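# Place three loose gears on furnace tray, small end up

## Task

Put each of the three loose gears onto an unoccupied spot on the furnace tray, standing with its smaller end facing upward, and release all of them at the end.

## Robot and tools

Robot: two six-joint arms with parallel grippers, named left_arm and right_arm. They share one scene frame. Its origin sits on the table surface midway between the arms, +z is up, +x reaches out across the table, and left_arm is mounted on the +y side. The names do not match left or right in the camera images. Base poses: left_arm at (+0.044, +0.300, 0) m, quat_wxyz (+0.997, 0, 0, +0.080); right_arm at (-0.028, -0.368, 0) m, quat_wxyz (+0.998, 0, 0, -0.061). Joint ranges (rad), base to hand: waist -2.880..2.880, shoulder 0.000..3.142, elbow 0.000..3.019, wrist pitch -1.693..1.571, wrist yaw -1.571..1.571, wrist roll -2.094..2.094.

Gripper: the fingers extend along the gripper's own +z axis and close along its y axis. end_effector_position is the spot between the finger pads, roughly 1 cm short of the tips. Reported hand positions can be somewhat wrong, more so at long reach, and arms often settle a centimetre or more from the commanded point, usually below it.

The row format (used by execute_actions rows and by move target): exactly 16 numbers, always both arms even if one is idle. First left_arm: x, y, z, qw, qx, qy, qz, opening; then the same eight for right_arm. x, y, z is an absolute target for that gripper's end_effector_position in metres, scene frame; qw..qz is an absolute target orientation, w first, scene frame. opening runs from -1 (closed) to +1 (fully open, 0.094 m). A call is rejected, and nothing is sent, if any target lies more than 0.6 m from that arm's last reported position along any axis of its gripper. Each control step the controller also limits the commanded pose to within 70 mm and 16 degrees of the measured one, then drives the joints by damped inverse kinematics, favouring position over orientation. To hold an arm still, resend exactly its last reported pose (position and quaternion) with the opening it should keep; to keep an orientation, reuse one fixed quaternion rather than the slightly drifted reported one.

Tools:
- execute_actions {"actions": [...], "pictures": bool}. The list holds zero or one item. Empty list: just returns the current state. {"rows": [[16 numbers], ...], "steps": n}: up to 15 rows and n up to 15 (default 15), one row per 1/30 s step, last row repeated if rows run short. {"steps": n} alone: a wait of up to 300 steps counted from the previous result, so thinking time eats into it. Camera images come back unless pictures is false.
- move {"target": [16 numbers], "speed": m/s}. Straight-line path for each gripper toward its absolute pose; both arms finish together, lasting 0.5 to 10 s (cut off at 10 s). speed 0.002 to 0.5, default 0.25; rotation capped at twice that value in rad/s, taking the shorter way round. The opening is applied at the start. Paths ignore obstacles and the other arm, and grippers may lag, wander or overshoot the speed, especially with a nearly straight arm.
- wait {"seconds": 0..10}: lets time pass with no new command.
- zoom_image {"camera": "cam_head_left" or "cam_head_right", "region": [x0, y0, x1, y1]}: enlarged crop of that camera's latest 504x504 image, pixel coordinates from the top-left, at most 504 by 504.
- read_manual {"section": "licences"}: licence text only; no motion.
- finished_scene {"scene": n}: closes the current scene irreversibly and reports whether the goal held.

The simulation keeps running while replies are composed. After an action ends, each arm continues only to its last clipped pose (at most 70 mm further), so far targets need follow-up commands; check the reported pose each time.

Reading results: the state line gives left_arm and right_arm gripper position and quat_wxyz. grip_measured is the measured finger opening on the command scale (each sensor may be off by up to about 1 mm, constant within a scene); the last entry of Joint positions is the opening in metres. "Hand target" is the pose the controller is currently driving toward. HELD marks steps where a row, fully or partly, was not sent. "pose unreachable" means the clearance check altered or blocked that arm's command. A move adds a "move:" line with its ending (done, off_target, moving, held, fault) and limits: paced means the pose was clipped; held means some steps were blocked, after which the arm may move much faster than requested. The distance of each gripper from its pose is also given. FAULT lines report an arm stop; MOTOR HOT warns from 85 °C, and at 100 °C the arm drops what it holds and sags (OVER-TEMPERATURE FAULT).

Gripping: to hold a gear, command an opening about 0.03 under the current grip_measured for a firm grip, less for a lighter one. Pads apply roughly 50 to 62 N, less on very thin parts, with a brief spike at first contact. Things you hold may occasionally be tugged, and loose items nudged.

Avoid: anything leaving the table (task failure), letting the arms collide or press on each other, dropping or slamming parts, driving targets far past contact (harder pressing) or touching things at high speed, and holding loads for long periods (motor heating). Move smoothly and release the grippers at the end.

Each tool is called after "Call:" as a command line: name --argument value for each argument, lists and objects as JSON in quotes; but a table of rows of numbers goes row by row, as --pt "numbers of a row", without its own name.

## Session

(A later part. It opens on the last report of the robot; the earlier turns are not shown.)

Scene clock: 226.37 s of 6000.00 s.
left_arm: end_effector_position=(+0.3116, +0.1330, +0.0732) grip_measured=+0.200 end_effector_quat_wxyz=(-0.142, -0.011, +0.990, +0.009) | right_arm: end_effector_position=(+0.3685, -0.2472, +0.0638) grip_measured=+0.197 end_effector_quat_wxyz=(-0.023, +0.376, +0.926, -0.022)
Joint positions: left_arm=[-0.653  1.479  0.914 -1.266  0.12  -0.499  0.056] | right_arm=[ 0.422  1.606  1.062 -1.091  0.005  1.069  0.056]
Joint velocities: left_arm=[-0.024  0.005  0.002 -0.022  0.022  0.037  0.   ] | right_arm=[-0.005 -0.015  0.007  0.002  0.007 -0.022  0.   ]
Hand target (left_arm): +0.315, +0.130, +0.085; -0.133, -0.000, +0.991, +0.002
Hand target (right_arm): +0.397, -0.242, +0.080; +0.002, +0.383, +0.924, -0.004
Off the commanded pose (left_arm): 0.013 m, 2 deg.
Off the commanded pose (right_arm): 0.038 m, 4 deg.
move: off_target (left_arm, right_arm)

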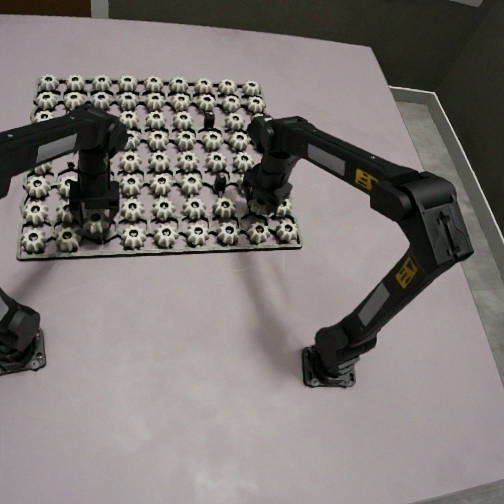

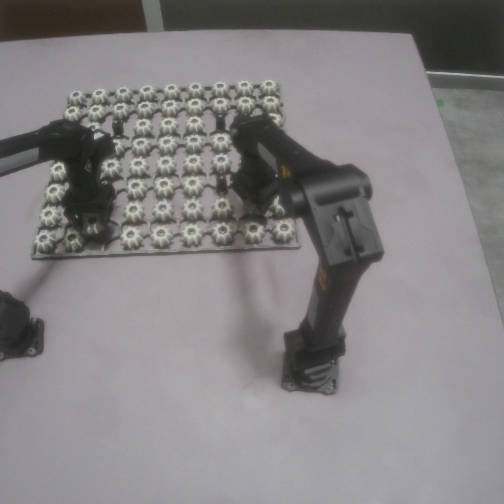

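Call:
zoom_image --camera "cam_head_left" --region '[40, 170, 160, 270]'

Call:
zoom_image --camera "cam_head_right" --region '[40, 170, 160, 270]'

Call:
zoom_image --camera "cam_head_left" --region '[200, 155, 320, 255]'

Region (40, 170, 160, 270) of cam_head_left's 504x504 image, scaled by 4.200, with more detail than that image has.

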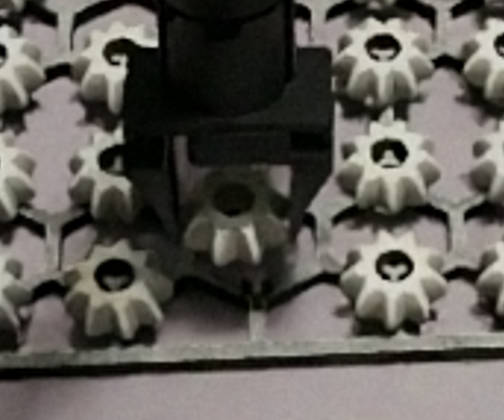

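Region (40, 170, 160, 270) of cam_head_right's 504x504 image, scaled by 4.200, with more detail than that image has.

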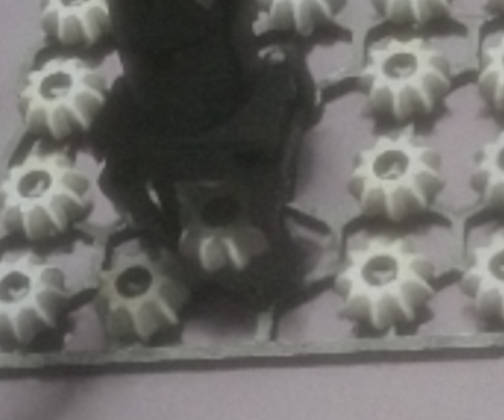

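Region (200, 155, 320, 255) of cam_head_left's 504x504 image, scaled by 4.200, with more detail than that image has.

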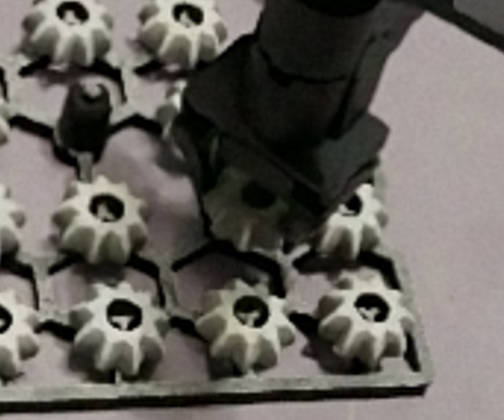

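Call:
move --target '[0.294, 0.124, 0.040, -0.131, 0, 0.991, 0, 0.15, 0.392, -0.240, 0.038, 0, 0.383, 0.924, 0, 0.15]' --speed 0.05

Scene clock: 262.87 s of 6000.00 s.
left_arm: end_effector_position=(+0.2960, +0.1273, +0.0435) grip_measured=+0.200 end_effector_quat_wxyz=(-0.129, +0.003, +0.992, -0.001) | right_arm: end_effector_position=(+0.3886, -0.2403, +0.0398) grip_measured=+0.197 end_effector_quat_wxyz=(-0.003, +0.379, +0.926, -0.003)
Joint positions: left_arm=[-0.689  1.481  0.828 -1.142  0.129 -0.507  0.056] | right_arm=[ 0.422  1.658  1.057 -0.977  0.002  1.075  0.056]
Joint velocities: left_arm=[ 0.005 -0.015 -0.007 -0.002  0.051 -0.051 -0.   ] | right_arm=[-0.005 -0.005 -0.007  0.022 -0.051 -0.007 -0.   ]
Hand target (left_arm): +0.294, +0.124, +0.040; -0.131, -0.000, +0.991, -0.000
Hand target (right_arm): +0.392, -0.240, +0.038; -0.000, +0.383, +0.924, +0.000
Off the commanded pose (left_arm): 0.005 m, 0 deg.
Off the commanded pose (right_arm): 0.004 m, 1 deg.
After step 90, 32.43 s passed at rest.
move: done

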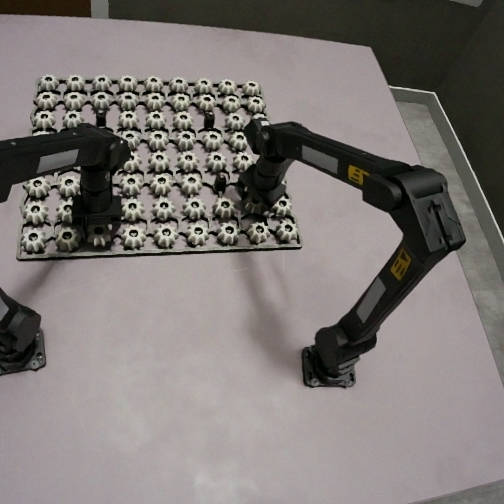

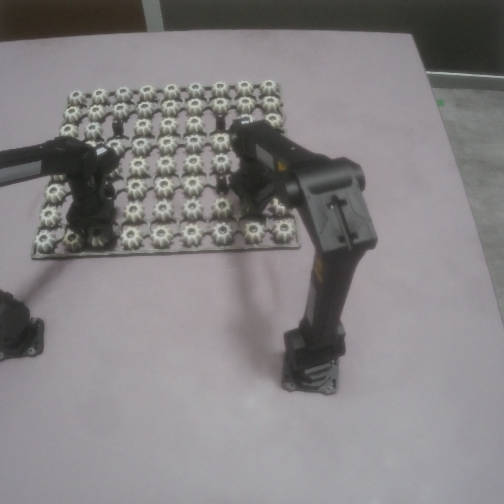

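Call:
zoom_image --camera "cam_head_left" --region '[50, 190, 150, 270]'

Call:
zoom_image --camera "cam_head_right" --region '[50, 190, 150, 270]'

Call:
zoom_image --camera "cam_head_left" --region '[205, 165, 305, 250]'

Call:
zoom_image --camera "cam_head_right" --region '[205, 165, 305, 250]'

Region (50, 190, 150, 270) of cam_head_left's 504x504 image, scaled by 5.040, with more detail than that image has; it fills the top 403 rows of this view, and the rest is white.

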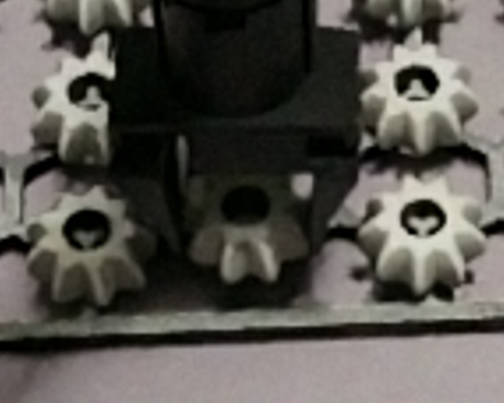

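Region (50, 190, 150, 270) of cam_head_right's 504x504 image, scaled by 5.040, with more detail than that image has; it fills the top 403 rows of this view, and the rest is white.

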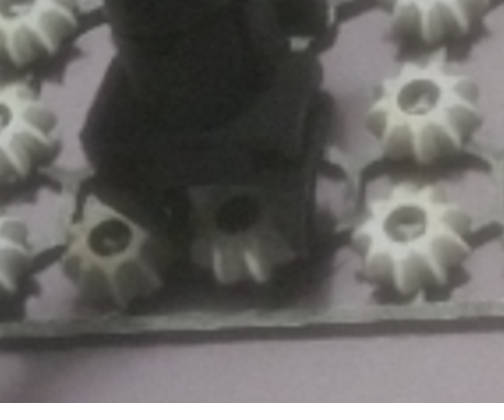

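Region (205, 165, 305, 250) of cam_head_left's 504x504 image, scaled by 5.040, with more detail than that image has; it fills the top 428 rows of this view, and the rest is white.

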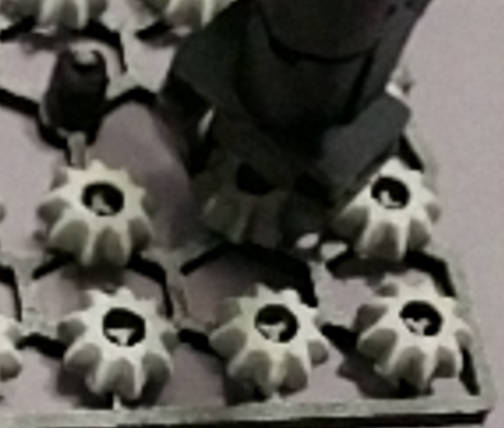

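Region (205, 165, 305, 250) of cam_head_right's 504x504 image, scaled by 5.040, with more detail than that image has; it fills the top 428 rows of this view, and the rest is white.

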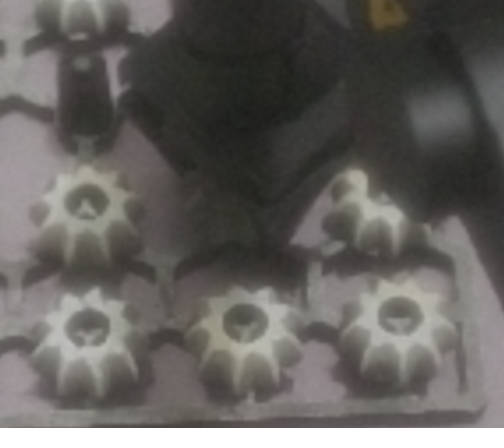

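Call:
zoom_image --camera "cam_head_left" --region '[215, 185, 295, 225]'

Region (215, 185, 295, 225) of cam_head_left's 504x504 image, scaled by 6.300, with more detail than that image has.

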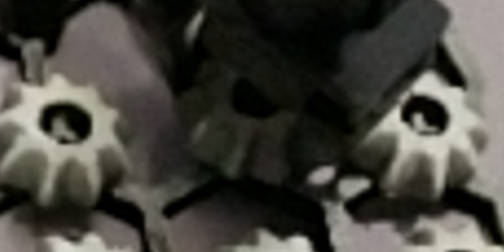

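Call:
move --target '[0.299, 0.122, 0.036, -0.122, 0, 0.9925, 0, 0.15, 0.393, -0.240, 0.021, 0, 0.383, 0.924, 0, 0.15]' --speed 0.02

Scene clock: 279.00 s of 6000.00 s.
left_arm: end_effector_position=(+0.3006, +0.1249, +0.0394) grip_measured=+0.200 end_effector_quat_wxyz=(-0.121, +0.002, +0.993, -0.003) | right_arm: end_effector_position=(+0.3904, -0.2398, +0.0254) grip_measured=+0.197 end_effector_quat_wxyz=(-0.001, +0.379, +0.926, -0.002)
Joint positions: left_arm=[-0.689  1.49   0.828 -1.117  0.127 -0.511  0.056] | right_arm=[ 0.422  1.683  1.044 -0.935  0.002  1.075  0.056]
Joint velocities: left_arm=[ 0.005 -0.005  0.002 -0.012  0.022 -0.022 -0.   ] | right_arm=[-0.015 -0.005 -0.017  0.002  0.007  0.051  0.   ]
Hand target (left_arm): +0.299, +0.122, +0.036; -0.122, -0.000, +0.993, -0.000
Hand target (right_arm): +0.393, -0.240, +0.021; -0.000, +0.383, +0.924, -0.000
Off the commanded pose (left_arm): 0.005 m, 0 deg.
Off the commanded pose (right_arm): 0.005 m, 1 deg.
After step 90, 11.93 s passed at rest.
move: done

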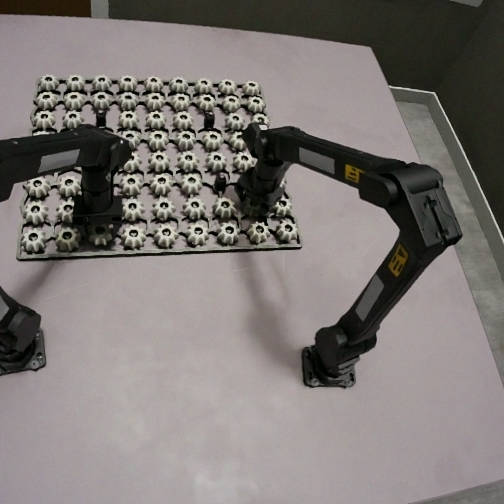

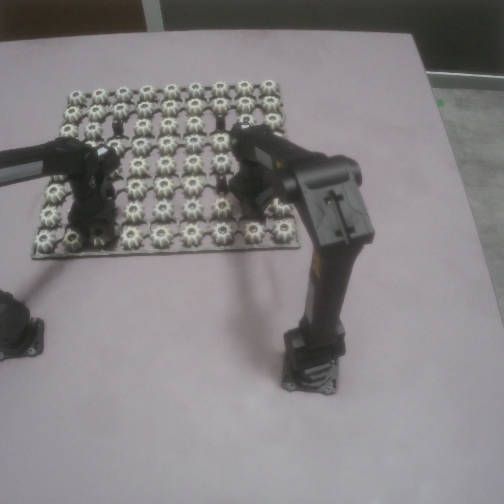

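Call:
zoom_image --camera "cam_head_left" --region '[215, 185, 295, 225]'

Call:
zoom_image --camera "cam_head_left" --region '[50, 190, 150, 270]'

Call:
zoom_image --camera "cam_head_right" --region '[50, 190, 150, 270]'

Region (215, 185, 295, 225) of cam_head_left's 504x504 image, scaled by 6.300, with more detail than that image has.

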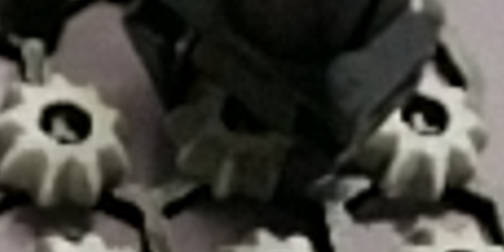

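Region (50, 190, 150, 270) of cam_head_left's 504x504 image, scaled by 5.040, with more detail than that image has; it fills the top 403 rows of this view, and the rest is white.

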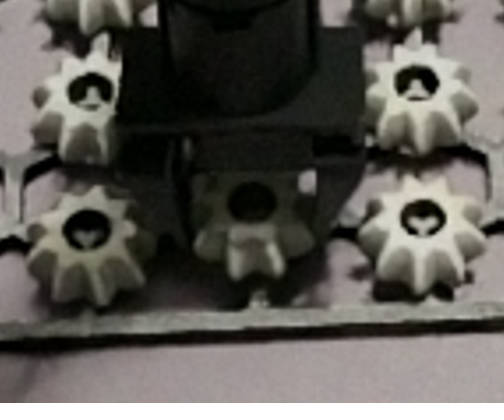

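Region (50, 190, 150, 270) of cam_head_right's 504x504 image, scaled by 5.040, with more detail than that image has; it fills the top 403 rows of this view, and the rest is white.

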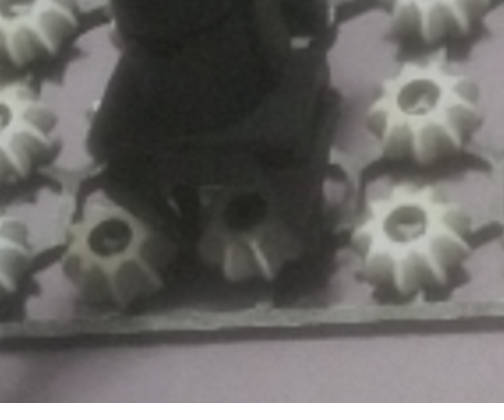

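Call:
move --target '[0.299, 0.122, 0.016, -0.122, 0, 0.9925, 0, 0.15, 0.393, -0.240, 0.017, 0, 0.383, 0.924, 0, 0.15]' --speed 0.02

Scene clock: 287.17 s of 6000.00 s.
left_arm: end_effector_position=(+0.3002, +0.1247, +0.0231) grip_measured=+0.200 end_effector_quat_wxyz=(-0.122, +0.001, +0.993, -0.002) | right_arm: end_effector_position=(+0.3905, -0.2398, +0.0252) grip_measured=+0.197 end_effector_quat_wxyz=(-0.000, +0.379, +0.926, -0.002)
Joint positions: left_arm=[-0.691  1.523  0.81  -1.068  0.127 -0.514  0.056] | right_arm=[ 0.422  1.683  1.043 -0.933  0.002  1.075  0.056]
Joint velocities: left_arm=[ 0.005  0.005 -0.002  0.007  0.007  0.022 -0.001] | right_arm=[-0.005  0.005  0.017 -0.002 -0.007 -0.007  0.   ]
Hand target (left_arm): +0.299, +0.122, +0.016; -0.122, +0.000, +0.993, -0.000
Hand target (right_arm): +0.393, -0.240, +0.017; -0.000, +0.383, +0.924, +0.000
Off the commanded pose (left_arm): 0.008 m, 0 deg.
Off the commanded pose (right_arm): 0.009 m, 1 deg.
After step 90, 3.77 s passed at rest.
move: done

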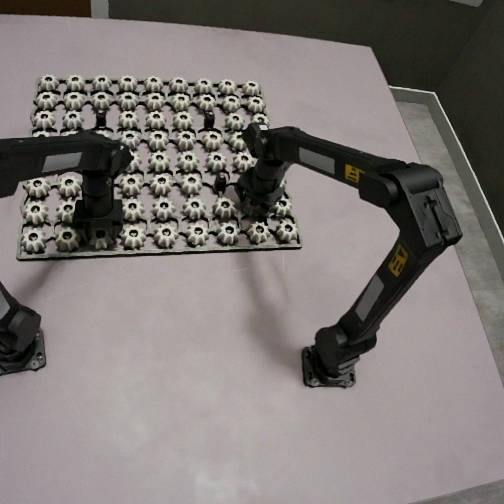

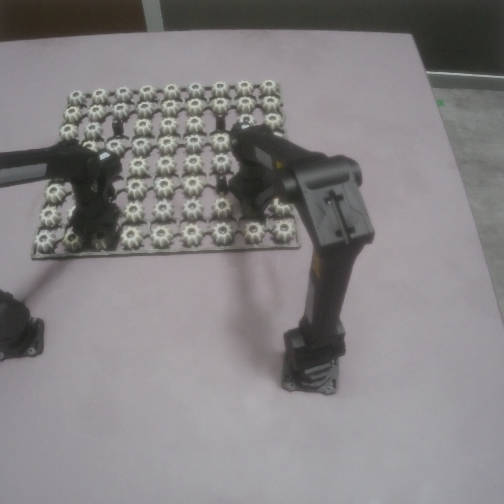

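Call:
move --target '[0.299, 0.122, 0.022, -0.122, 0, 0.9925, 0, 0.36, 0.393, -0.240, 0.025, 0, 0.383, 0.924, 0, 0.42]' --speed 0.05

Scene clock: 289.97 s of 6000.00 s.
left_arm: end_effector_position=(+0.3002, +0.1247, +0.0231) grip_measured=+0.357 end_effector_quat_wxyz=(-0.122, +0.001, +0.993, -0.002) | right_arm: end_effector_position=(+0.3905, -0.2398, +0.0252) grip_measured=+0.419 end_effector_quat_wxyz=(-0.000, +0.379, +0.926, -0.002)
Joint positions: left_arm=[-0.691  1.523  0.81  -1.068  0.127 -0.514  0.064] | right_arm=[ 0.422  1.683  1.043 -0.933  0.002  1.075  0.067]
Joint velocities: left_arm=[ 0.005 -0.005  0.012  0.012 -0.007 -0.037  0.   ] | right_arm=[-0.005 -0.015  0.012 -0.002  0.007 -0.066 -0.001]
Hand target (left_arm): +0.299, +0.122, +0.022; -0.122, +0.000, +0.993, -0.000
Hand target (right_arm): +0.393, -0.240, +0.025; -0.000, +0.383, +0.924, +0.000
Off the commanded pose (left_arm): 0.003 m, 0 deg.
Off the commanded pose (right_arm): 0.003 m, 1 deg.
move: done

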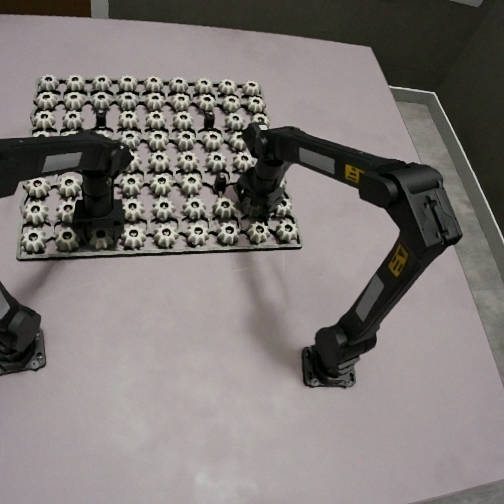

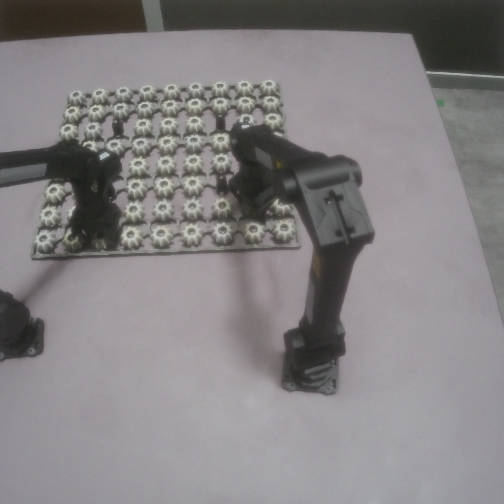

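Call:
move --target '[0.3128, 0.1173, 0.0763, -0.045, 0.006, 0.998, -0.045, 0.36, 0.4005, -0.2375, 0.080, 0.050, 0.382, 0.922, 0.041, 0.42]' --speed 0.1

Scene clock: 305.10 s of 6000.00 s.
left_arm: end_effector_position=(+0.3120, +0.1178, +0.0715) grip_measured=+0.357 end_effector_quat_wxyz=(-0.051, +0.007, +0.998, -0.043) | right_arm: end_effector_position=(+0.3992, -0.2369, +0.0725) grip_measured=+0.419 end_effector_quat_wxyz=(+0.043, +0.378, +0.924, +0.034)
Joint positions: left_arm=[-0.691  1.359  0.81  -1.068  0.127 -0.514  0.064] | right_arm=[ 0.422  1.57   1.043 -0.933  0.001  1.075  0.067]
Joint velocities: left_arm=[-0.024  0.005  0.002  0.012  0.007  0.022 -0.   ] | right_arm=[-0.015 -0.015  0.007 -0.012  0.022 -0.051  0.001]
Hand target (left_arm): +0.314, +0.117, +0.076; -0.045, +0.005, +0.998, -0.046
Hand target (right_arm): +0.401, -0.237, +0.080; +0.049, +0.382, +0.922, +0.042
Off the commanded pose (left_arm): 0.005 m, 1 deg.
Off the commanded pose (right_arm): 0.008 m, 1 deg.
After step 90, 10.90 s passed at rest.
move: done

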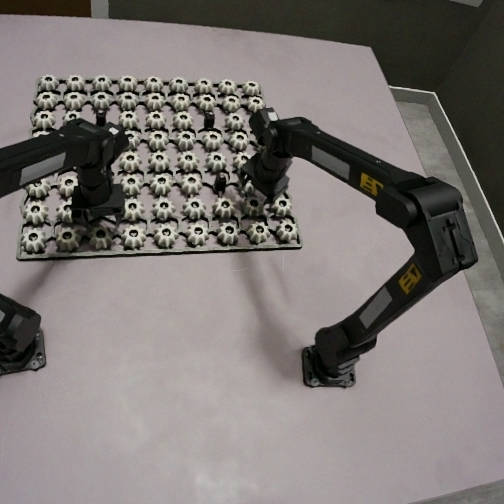

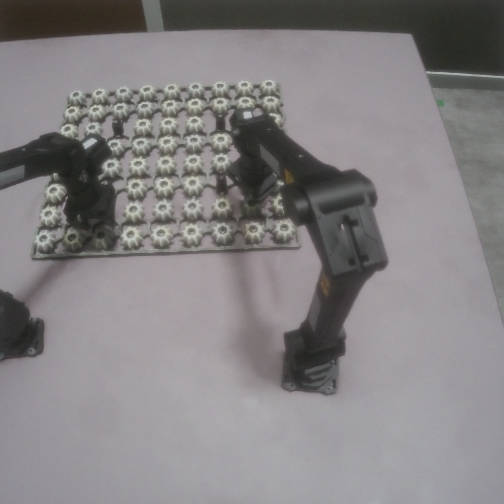

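Call:
move --target '[0.34, 0.42, 0.17, 0.2, -0.15, 0.96, 0.05, -1, 0.30, -0.45, 0.16, 0, 0.2, 0.98, 0, 0.42]' --speed 0.3

Scene clock: 350.37 s of 6000.00 s.
left_arm: end_effector_position=(+0.3335, +0.4189, +0.1626) grip_measured=-0.990 end_effector_quat_wxyz=(+0.181, -0.162, +0.969, +0.045) | right_arm: end_effector_position=(+0.3012, -0.4504, +0.1511) grip_measured=+0.419 end_effector_quat_wxyz=(-0.009, +0.206, +0.979, +0.004)
Joint positions: left_arm=[ 0.225  0.929  0.71  -0.976 -0.009  0.056  0.   ] | right_arm=[-0.125  1.284  0.975 -1.281 -0.007  0.166  0.067]
Joint velocities: left_arm=[ 0.005  0.005 -0.002 -0.002 -0.037 -0.022  0.   ] | right_arm=[-0.005 -0.015 -0.012  0.002  0.007 -0.037  0.001]
Hand target (left_arm): +0.341, +0.422, +0.172; +0.198, -0.154, +0.967, +0.049
Hand target (right_arm): +0.304, -0.450, +0.161; -0.000, +0.200, +0.980, +0.005
Off the commanded pose (left_arm): 0.010 m, 3 deg.
Off the commanded pose (right_arm): 0.009 m, 1 deg.
After step 90, 40.50 s passed at rest.
move: off_target (left_arm)

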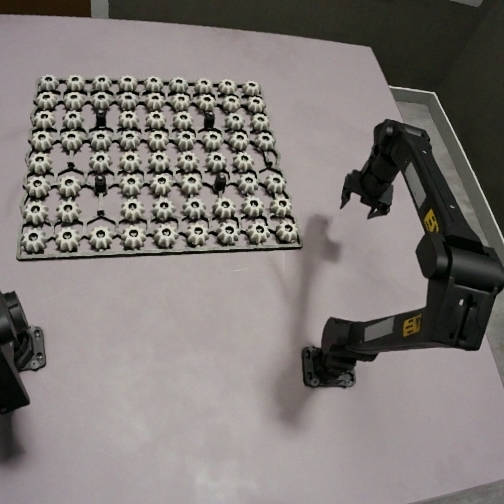

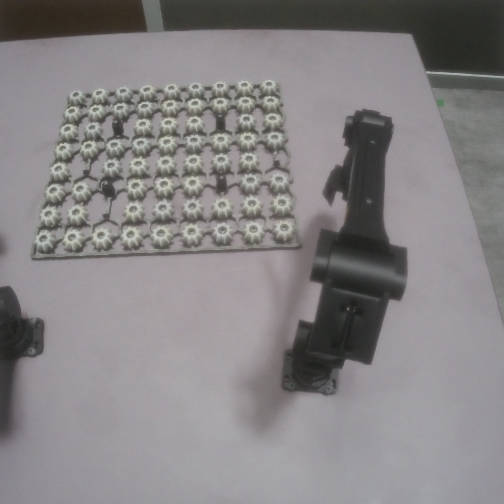

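Call:
zoom_image --camera "cam_head_right" --region '[0, 150, 130, 300]'

Call:
zoom_image --camera "cam_head_left" --region '[0, 170, 310, 270]'

Region (0, 150, 130, 300) of cam_head_right's 504x504 image, scaled by 3.360, with more detail than that image has; it fills the left 437 columns of this view, and the rest is white.

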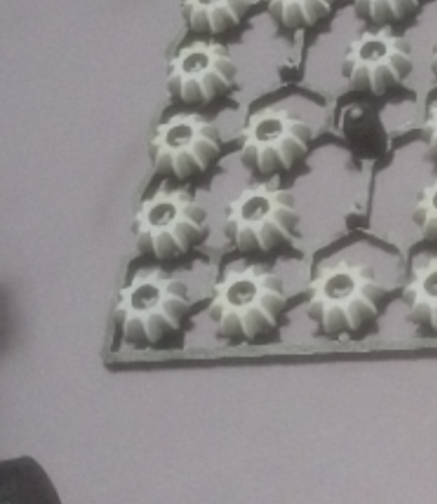

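Region (0, 170, 310, 270) of cam_head_left's 504x504 image, scaled by 1.626, with more detail than that image has; it fills the top 163 rows of this view, and the rest is white.

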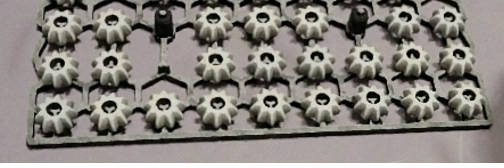

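Call:
move --target '[0.279, 0.707, 0.06, 0.5233, -0.3154, 0.7614, 0.2168, -1, 0.3012, -0.4504, 0.1511, -0.009, 0.206, 0.979, 0.004, 0.42]' --speed 0.25

Scene clock: 357.20 s of 6000.00 s.
left_arm: end_effector_position=(+0.2744, +0.6934, +0.0493) grip_measured=-0.990 end_effector_quat_wxyz=(+0.510, -0.319, +0.773, +0.204) | right_arm: end_effector_position=(+0.3012, -0.4504, +0.1511) grip_measured=+0.419 end_effector_quat_wxyz=(-0.009, +0.205, +0.979, +0.004)
Joint positions: left_arm=[1.019 1.608 0.4   0.768 0.372 0.16  0.   ] | right_arm=[-0.125  1.284  0.975 -1.281 -0.007  0.164  0.067]
Joint velocities: left_arm=[ 0.005  0.005  0.002  0.012 -0.007  0.051 -0.   ] | right_arm=[ 0.005 -0.005 -0.002 -0.017  0.007  0.037 -0.001]
Hand target (left_arm): +0.277, +0.705, +0.060; +0.523, -0.319, +0.761, +0.212
Hand target (right_arm): +0.301, -0.450, +0.151; -0.009, +0.206, +0.979, +0.004
Off the commanded pose (left_arm): 0.018 m, 3 deg.
Off the commanded pose (right_arm): 0.000 m, 0 deg.
After step 90, 1.47 s passed at rest.
move: off_target (left_arm)

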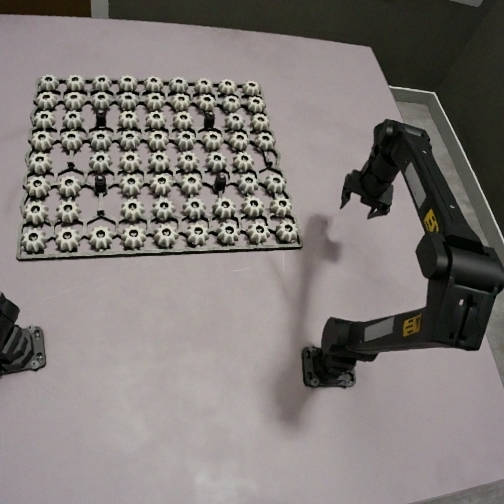

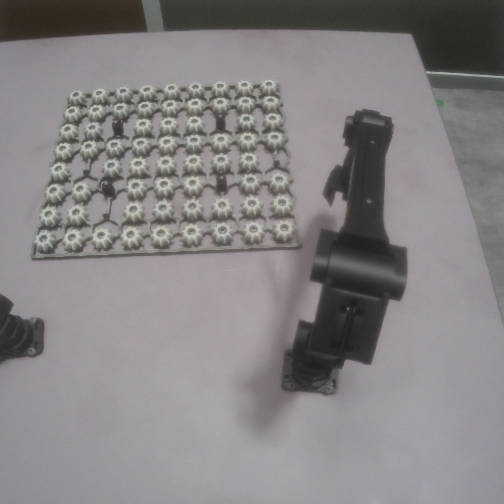

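Call:
move --target '[0.279, 0.707, 0.028, 0.5233, -0.3154, 0.7614, 0.2168, -1, 0.3012, -0.4504, 0.1511, -0.009, 0.206, 0.979, 0.004, 0.42]' --speed 0.05

Scene clock: 359.87 s of 6000.00 s.
left_arm: end_effector_position=(+0.2750, +0.6951, +0.0218) grip_measured=-0.990 end_effector_quat_wxyz=(+0.513, -0.317, +0.770, +0.208) | right_arm: end_effector_position=(+0.3012, -0.4504, +0.1511) grip_measured=+0.419 end_effector_quat_wxyz=(-0.009, +0.205, +0.979, +0.004)
Joint positions: left_arm=[1.019 1.747 0.4   0.919 0.371 0.157 0.   ] | right_arm=[-0.125  1.284  0.975 -1.281 -0.007  0.164  0.067]
Joint velocities: left_arm=[-0.005  0.015 -0.007  0.002 -0.007  0.022  0.   ] | right_arm=[-0.015 -0.005 -0.007 -0.002 -0.125 -0.066 -0.   ]
Hand target (left_arm): +0.279, +0.706, +0.028; +0.523, -0.315, +0.761, +0.216
Hand target (right_arm): +0.301, -0.450, +0.151; -0.009, +0.206, +0.979, +0.004
Off the commanded pose (left_arm): 0.014 m, 2 deg.
Off the commanded pose (right_arm): 0.000 m, 0 deg.
move: off_target (left_arm)

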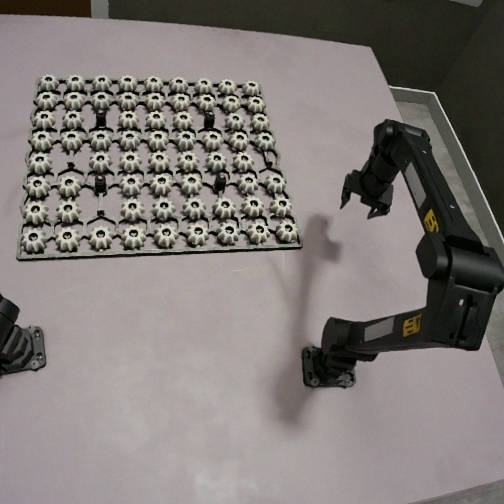

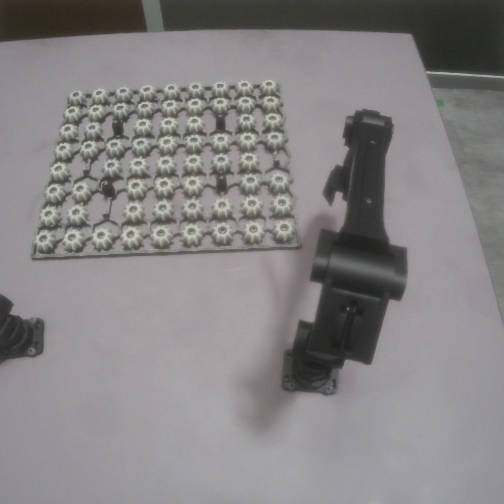

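Call:
move --target '[0.279, 0.707, 0.021, 0.527, -0.314, 0.758, 0.218, -1, 0.3012, -0.4504, 0.1511, -0.009, 0.206, 0.979, 0.004, 0.42]' --speed 0.03

Scene clock: 362.50 s of 6000.00 s.
left_arm: end_effector_position=(+0.2753, +0.6958, +0.0168) grip_measured=-0.990 end_effector_quat_wxyz=(+0.518, -0.314, +0.767, +0.212) | right_arm: end_effector_position=(+0.3012, -0.4504, +0.1511) grip_measured=+0.419 end_effector_quat_wxyz=(-0.009, +0.205, +0.979, +0.004)
Joint positions: left_arm=[1.019 1.784 0.4   0.971 0.371 0.157 0.   ] | right_arm=[-0.125  1.284  0.975 -1.281 -0.007  0.164  0.067]
Joint velocities: left_arm=[-0.005 -0.005 -0.022 -0.007 -0.022 -0.066 -0.001] | right_arm=[-0.015 -0.005 -0.007  0.007 -0.051 -0.022 -0.001]
Hand target (left_arm): +0.279, +0.707, +0.021; +0.527, -0.314, +0.759, +0.218
Hand target (right_arm): +0.301, -0.450, +0.151; -0.009, +0.206, +0.979, +0.004
Off the commanded pose (left_arm): 0.012 m, 2 deg.
Off the commanded pose (right_arm): 0.000 m, 0 deg.
move: off_target (left_arm)

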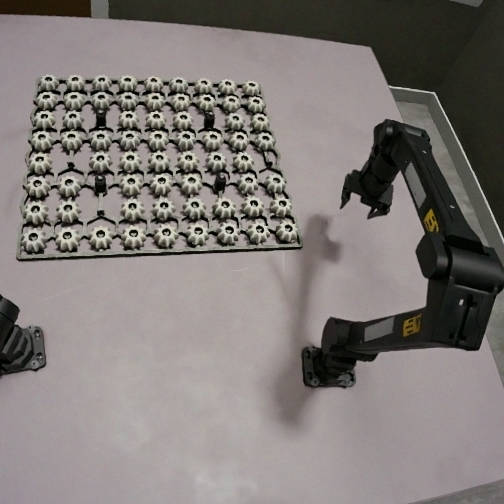

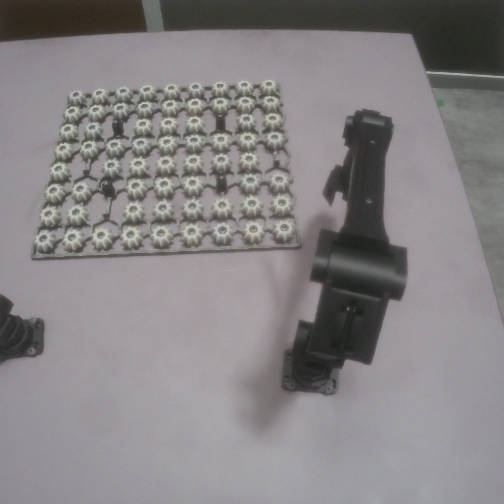

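Call:
move --target '[0.3903, 0.6118, 0.019, 0.5487, -0.1914, 0.8035, 0.1307, -1, 0.3012, -0.4504, 0.1511, -0.009, 0.206, 0.979, 0.004, 0.42]' --speed 0.12

Call:
move --target '[0.4697, 0.4895, 0.019, 0.5624, -0.0634, 0.8236, 0.0433, -1, 0.3012, -0.4504, 0.1511, -0.009, 0.206, 0.979, 0.004, 0.42]' --speed 0.12

Scene clock: 370.23 s of 6000.00 s.
left_arm: end_effector_position=(+0.3833, +0.6084, +0.0169) grip_measured=-0.990 end_effector_quat_wxyz=(+0.544, -0.194, +0.806, +0.131) | right_arm: end_effector_position=(+0.3012, -0.4504, +0.1511) grip_measured=+0.419 end_effector_quat_wxyz=(-0.009, +0.205, +0.979, +0.004)
Joint positions: left_arm=[0.715 1.784 0.4   0.972 0.372 0.157 0.   ] | right_arm=[-0.125  1.284  0.975 -1.281 -0.007  0.164  0.067]
Joint velocities: left_arm=[-0.005 -0.015 -0.012  0.022 -0.037 -0.051 -0.001] | right_arm=[-0.005 -0.005  0.002 -0.002 -0.022 -0.007 -0.001]
Hand target (left_arm): +0.390, +0.612, +0.019; +0.548, -0.191, +0.804, +0.131
Hand target (right_arm): +0.301, -0.450, +0.151; -0.009, +0.206, +0.979, +0.004
Off the commanded pose (left_arm): 0.008 m, 1 deg.
Off the commanded pose (right_arm): 0.000 m, 0 deg.
After step 90, 3.10 s passed at rest.
move: done

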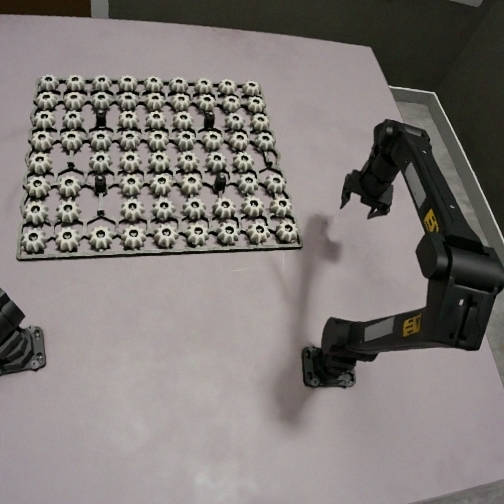

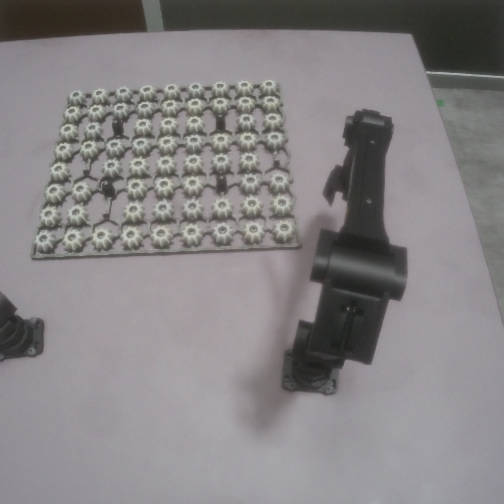

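Scene clock: 371.90 s of 6000.00 s.
left_arm: end_effector_position=(+0.4622, +0.4882, +0.0169) grip_measured=-0.990 end_effector_quat_wxyz=(+0.558, -0.066, +0.826, +0.045) | right_arm: end_effector_position=(+0.3012, -0.4504, +0.1511) grip_measured=+0.419 end_effector_quat_wxyz=(-0.009, +0.205, +0.979, +0.004)
Joint positions: left_arm=[0.399 1.784 0.4   0.972 0.371 0.157 0.   ] | right_arm=[-0.125  1.284  0.975 -1.281 -0.007  0.164  0.067]
Joint velocities: left_arm=[-0.005 -0.015 -0.002 -0.027 -0.037  0.066  0.   ] | right_arm=[-0.015 -0.005  0.007  0.002 -0.022 -0.051 -0.001]
Hand target (left_arm): +0.469, +0.490, +0.019; +0.562, -0.063, +0.824, +0.043
Hand target (right_arm): +0.301, -0.450, +0.151; -0.009, +0.206, +0.979, +0.004
Off the commanded pose (left_arm): 0.008 m, 1 deg.
Off the commanded pose (right_arm): 0.000 m, 0 deg.
move: done

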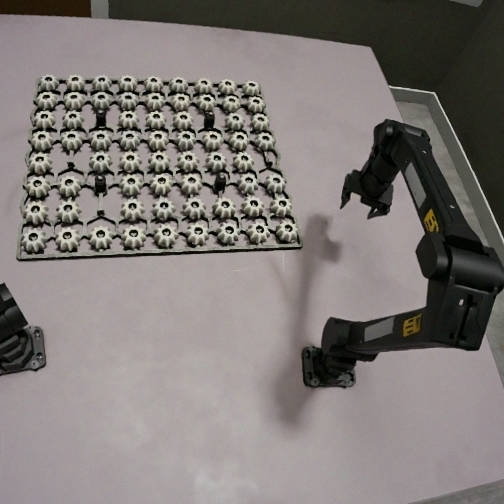

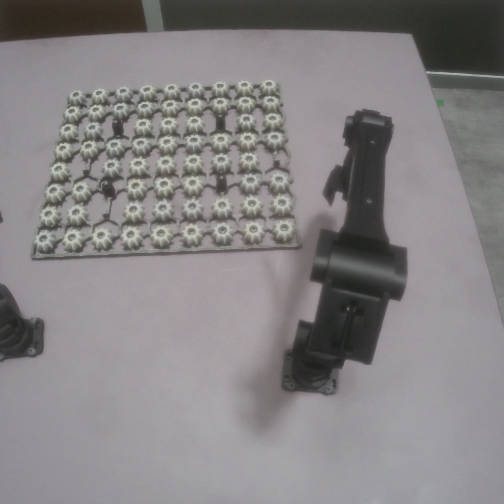

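Call:
move --target '[0.4896, 0.4362, 0.019, 0.564, -0.013, 0.826, 0.009, -1, 0.3012, -0.4504, 0.1511, -0.009, 0.206, 0.979, 0.004, 0.42]' --speed 0.1

Scene clock: 375.00 s of 6000.00 s.
left_arm: end_effector_position=(+0.4818, +0.4364, +0.0169) grip_measured=-0.990 end_effector_quat_wxyz=(+0.559, -0.016, +0.829, +0.011) | right_arm: end_effector_position=(+0.3012, -0.4504, +0.1511) grip_measured=+0.419 end_effector_quat_wxyz=(-0.009, +0.205, +0.979, +0.004)
Joint positions: left_arm=[0.278 1.784 0.4   0.972 0.371 0.157 0.   ] | right_arm=[-0.125  1.284  0.975 -1.281 -0.007  0.164  0.067]
Joint velocities: left_arm=[-0.005 -0.015 -0.002 -0.022  0.051 -0.066  0.   ] | right_arm=[-0.005 -0.015 -0.002  0.002 -0.022 -0.022  0.   ]
Hand target (left_arm): +0.489, +0.436, +0.019; +0.564, -0.013, +0.826, +0.009
Hand target (right_arm): +0.301, -0.450, +0.151; -0.009, +0.206, +0.979, +0.004
Off the commanded pose (left_arm): 0.008 m, 1 deg.
Off the commanded pose (right_arm): 0.000 m, 0 deg.
move: done

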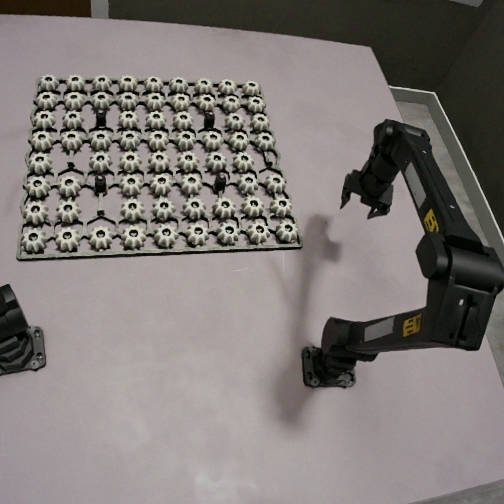

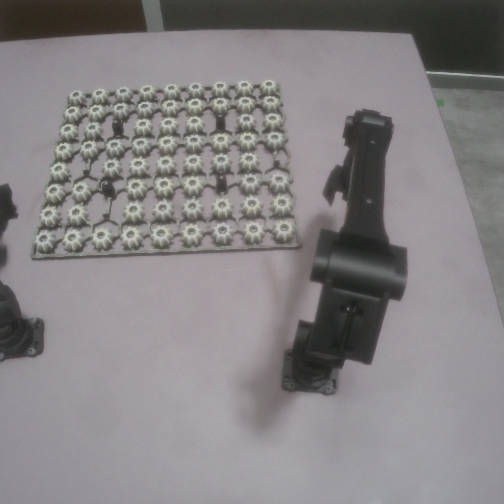

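Call:
move --target '[0.46, 0.45, 0.09, 0.564, -0.05, 0.826, 0.035, -1, 0.3012, -0.4504, 0.1511, -0.009, 0.206, 0.979, 0.004, 0.42]' --speed 0.2

Call:
move --target '[0.075, 0.665, 0.07, 0.462, -0.4738, 0.6767, 0.3235, -1, 0.3012, -0.4504, 0.1511, -0.009, 0.206, 0.979, 0.004, 0.42]' --speed 0.3

Scene clock: 383.80 s of 6000.00 s.
left_arm: end_effector_position=(+0.4671, +0.4480, +0.0989) grip_measured=-0.990 end_effector_quat_wxyz=(+0.573, -0.036, +0.818, +0.040) | right_arm: end_effector_position=(+0.3012, -0.4504, +0.1511) grip_measured=+0.419 end_effector_quat_wxyz=(-0.009, +0.205, +0.979, +0.004)
Joint positions: left_arm=[0.3   1.422 0.373 0.683 0.327 0.148 0.   ] | right_arm=[-0.125  1.284  0.975 -1.281 -0.007  0.164  0.067]
Joint velocities: left_arm=[-0.005 -0.005 -0.002  0.002  0.022 -0.022 -0.001] | right_arm=[ 0.005 -0.005  0.007 -0.002  0.007 -0.051 -0.   ]
Hand target (left_arm): +0.461, +0.450, +0.090; +0.563, -0.050, +0.824, +0.035
Hand target (right_arm): +0.301, -0.450, +0.151; -0.009, +0.206, +0.979, +0.004
Off the commanded pose (left_arm): 0.012 m, 2 deg.
Off the commanded pose (right_arm): 0.000 m, 0 deg.
After step 90, 4.90 s passed at rest.
move: off_target (left_arm)

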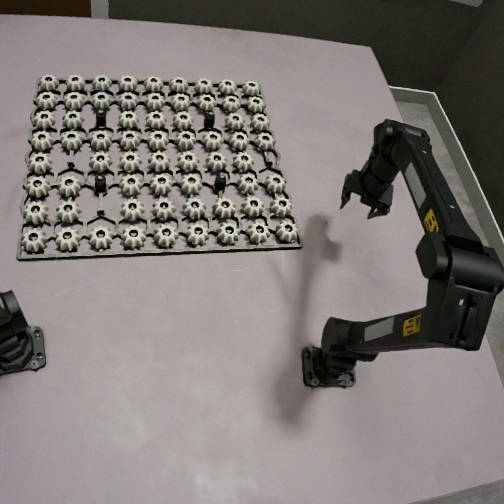

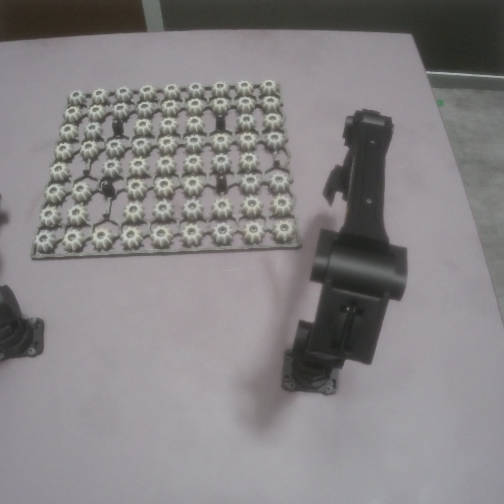

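Scene clock: 386.17 s of 6000.00 s.
left_arm: end_effector_position=(+0.0787, +0.6464, +0.0588) grip_measured=-0.990 end_effector_quat_wxyz=(+0.458, -0.488, +0.679, +0.302) | right_arm: end_effector_position=(+0.3012, -0.4504, +0.1511) grip_measured=+0.419 end_effector_quat_wxyz=(-0.009, +0.205, +0.979, +0.004)
Joint positions: left_arm=[1.522 1.311 0.125 0.732 0.434 0.163 0.   ] | right_arm=[-0.125  1.284  0.975 -1.281 -0.007  0.164  0.067]
Joint velocities: left_arm=[-0.015 -0.005 -0.002  0.002 -0.051 -0.037 -0.001] | right_arm=[-0.005 -0.005 -0.017  0.007  0.051  0.007  0.   ]
Hand target (left_arm): +0.075, +0.664, +0.071; +0.463, -0.475, +0.675, +0.323
Hand target (right_arm): +0.301, -0.450, +0.151; -0.009, +0.206, +0.979, +0.004
Off the commanded pose (left_arm): 0.022 m, 3 deg.
Off the commanded pose (right_arm): 0.000 m, 0 deg.
move: off_target (left_arm)

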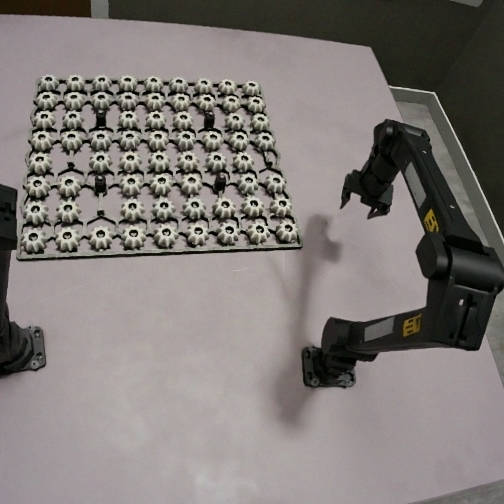

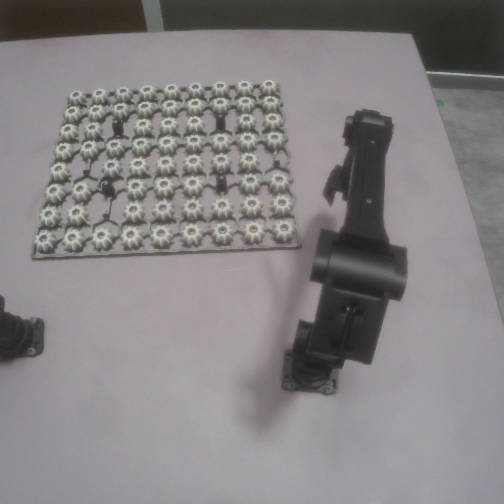

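Call:
execute_actions --actions '[]'

Scene clock: 395.17 s of 6000.00 s.
left_arm: end_effector_position=(+0.0787, +0.6463, +0.0586) grip_measured=-0.990 end_effector_quat_wxyz=(+0.458, -0.488, +0.679, +0.302) | right_arm: end_effector_position=(+0.3012, -0.4504, +0.1511) grip_measured=+0.419 end_effector_quat_wxyz=(-0.009, +0.205, +0.979, +0.004)
Joint positions: left_arm=[1.522 1.312 0.125 0.732 0.434 0.163 0.   ] | right_arm=[-0.125  1.284  0.975 -1.281 -0.007  0.164  0.067]
Joint velocities: left_arm=[-0.005 -0.005 -0.017  0.002 -0.007 -0.022  0.001] | right_arm=[ 0.005 -0.005  0.007  0.007  0.007 -0.022 -0.001]
Hand target (left_arm): +0.075, +0.664, +0.071; +0.463, -0.475, +0.675, +0.323
Hand target (right_arm): +0.301, -0.450, +0.151; -0.009, +0.206, +0.979, +0.004
Off the commanded pose (left_arm): 0.022 m, 3 deg.
Off the commanded pose (right_arm): 0.000 m, 0 deg.
Steps of this call (steps 1 to 90: nothing new was sent; then 6.00 s passed at rest). Readings (end_effector_position):
1: left_arm (+0.0787, +0.6463, +0.0586) | right_arm (+0.3012, -0.4504, +0.1511)
2: left_arm (+0.0787, +0.6463, +0.0586) | right_arm (+0.3012, -0.4504, +0.1511)
4: left_arm (+0.0787, +0.6463, +0.0586) | right_arm (+0.3012, -0.4504, +0.1511)
8: left_arm (+0.0787, +0.6463, +0.0586) | right_arm (+0.3012, -0.4504, +0.1511)
90: the state above

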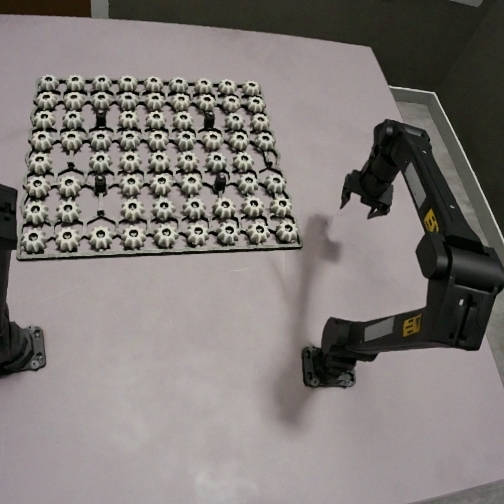

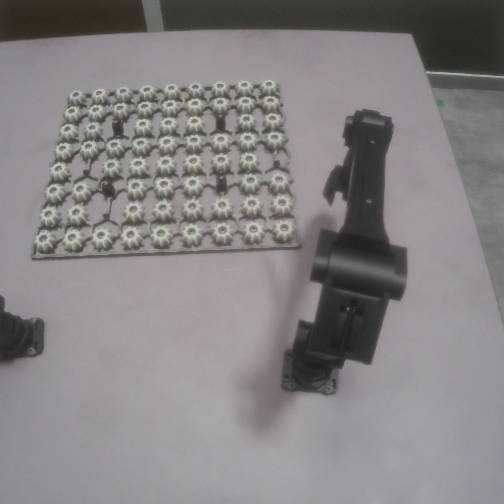

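Call:
zoom_image --camera "cam_head_right" --region '[0, 60, 320, 280]'

Call:
zoom_image --camera "cam_head_left" --region '[0, 60, 320, 280]'

Region (0, 60, 320, 280) of cam_head_right's 504x504 image, scaled by 1.575, with more detail than that image has; it fills the top 346 rows of this view, and the rest is white.

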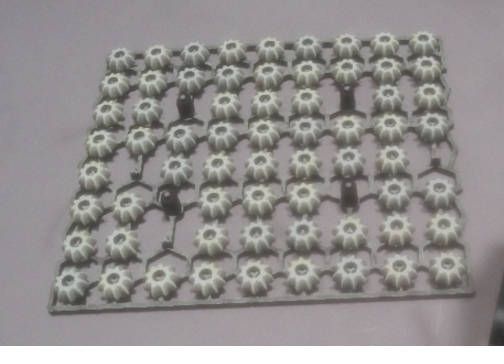

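Region (0, 60, 320, 280) of cam_head_left's 504x504 image, scaled by 1.575, with more detail than that image has; it fills the top 346 rows of this view, and the rest is white.

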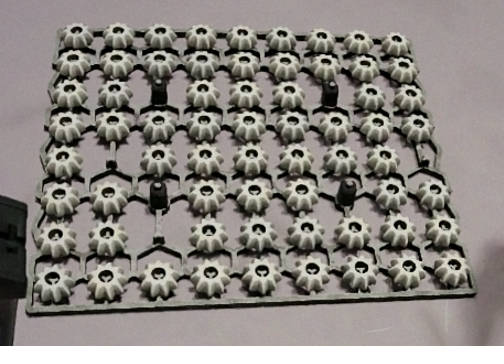

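Call:
move --target '[0.075,0.665,0.028,0.462,-0.4738,0.6767,0.3235,-1, 0.3012,-0.4504,0.1511,-0.009,0.206,0.979,0.004,0.42]' --speed 0.04

Scene clock: 401.63 s of 6000.00 s.
left_arm: end_effector_position=(+0.0780, +0.6503, +0.0211) grip_measured=-0.990 end_effector_quat_wxyz=(+0.457, -0.487, +0.679, +0.304) | right_arm: end_effector_position=(+0.3012, -0.4504, +0.1511) grip_measured=+0.419 end_effector_quat_wxyz=(-0.009, +0.205, +0.979, +0.004)
Joint positions: left_arm=[1.522 1.645 0.125 1.068 0.432 0.165 0.   ] | right_arm=[-0.125  1.284  0.975 -1.281 -0.007  0.164  0.067]
Joint velocities: left_arm=[-0.015 -0.024  0.002  0.027  0.066 -0.022 -0.   ] | right_arm=[-0.005 -0.005 -0.007 -0.007  0.007 -0.066  0.002]
Hand target (left_arm): +0.075, +0.664, +0.028; +0.462, -0.474, +0.677, +0.323
Hand target (right_arm): +0.301, -0.450, +0.151; -0.009, +0.206, +0.979, +0.004
Off the commanded pose (left_arm): 0.017 m, 3 deg.
Off the commanded pose (right_arm): 0.000 m, 0 deg.
After step 90, 2.30 s passed at rest.
move: off_target (left_arm)

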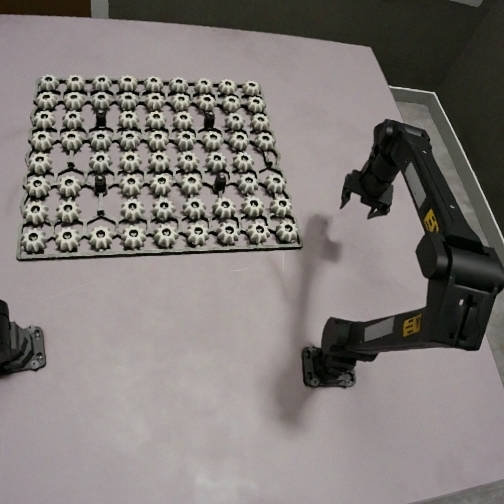

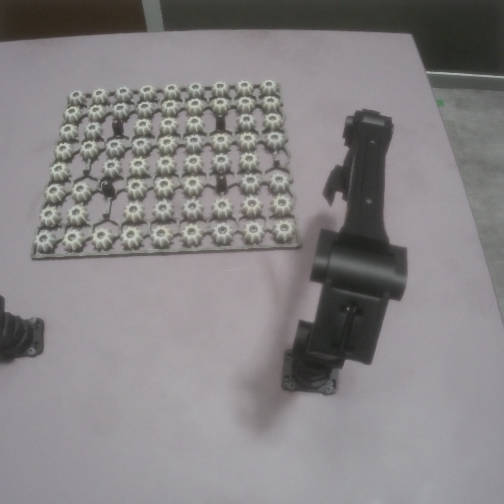

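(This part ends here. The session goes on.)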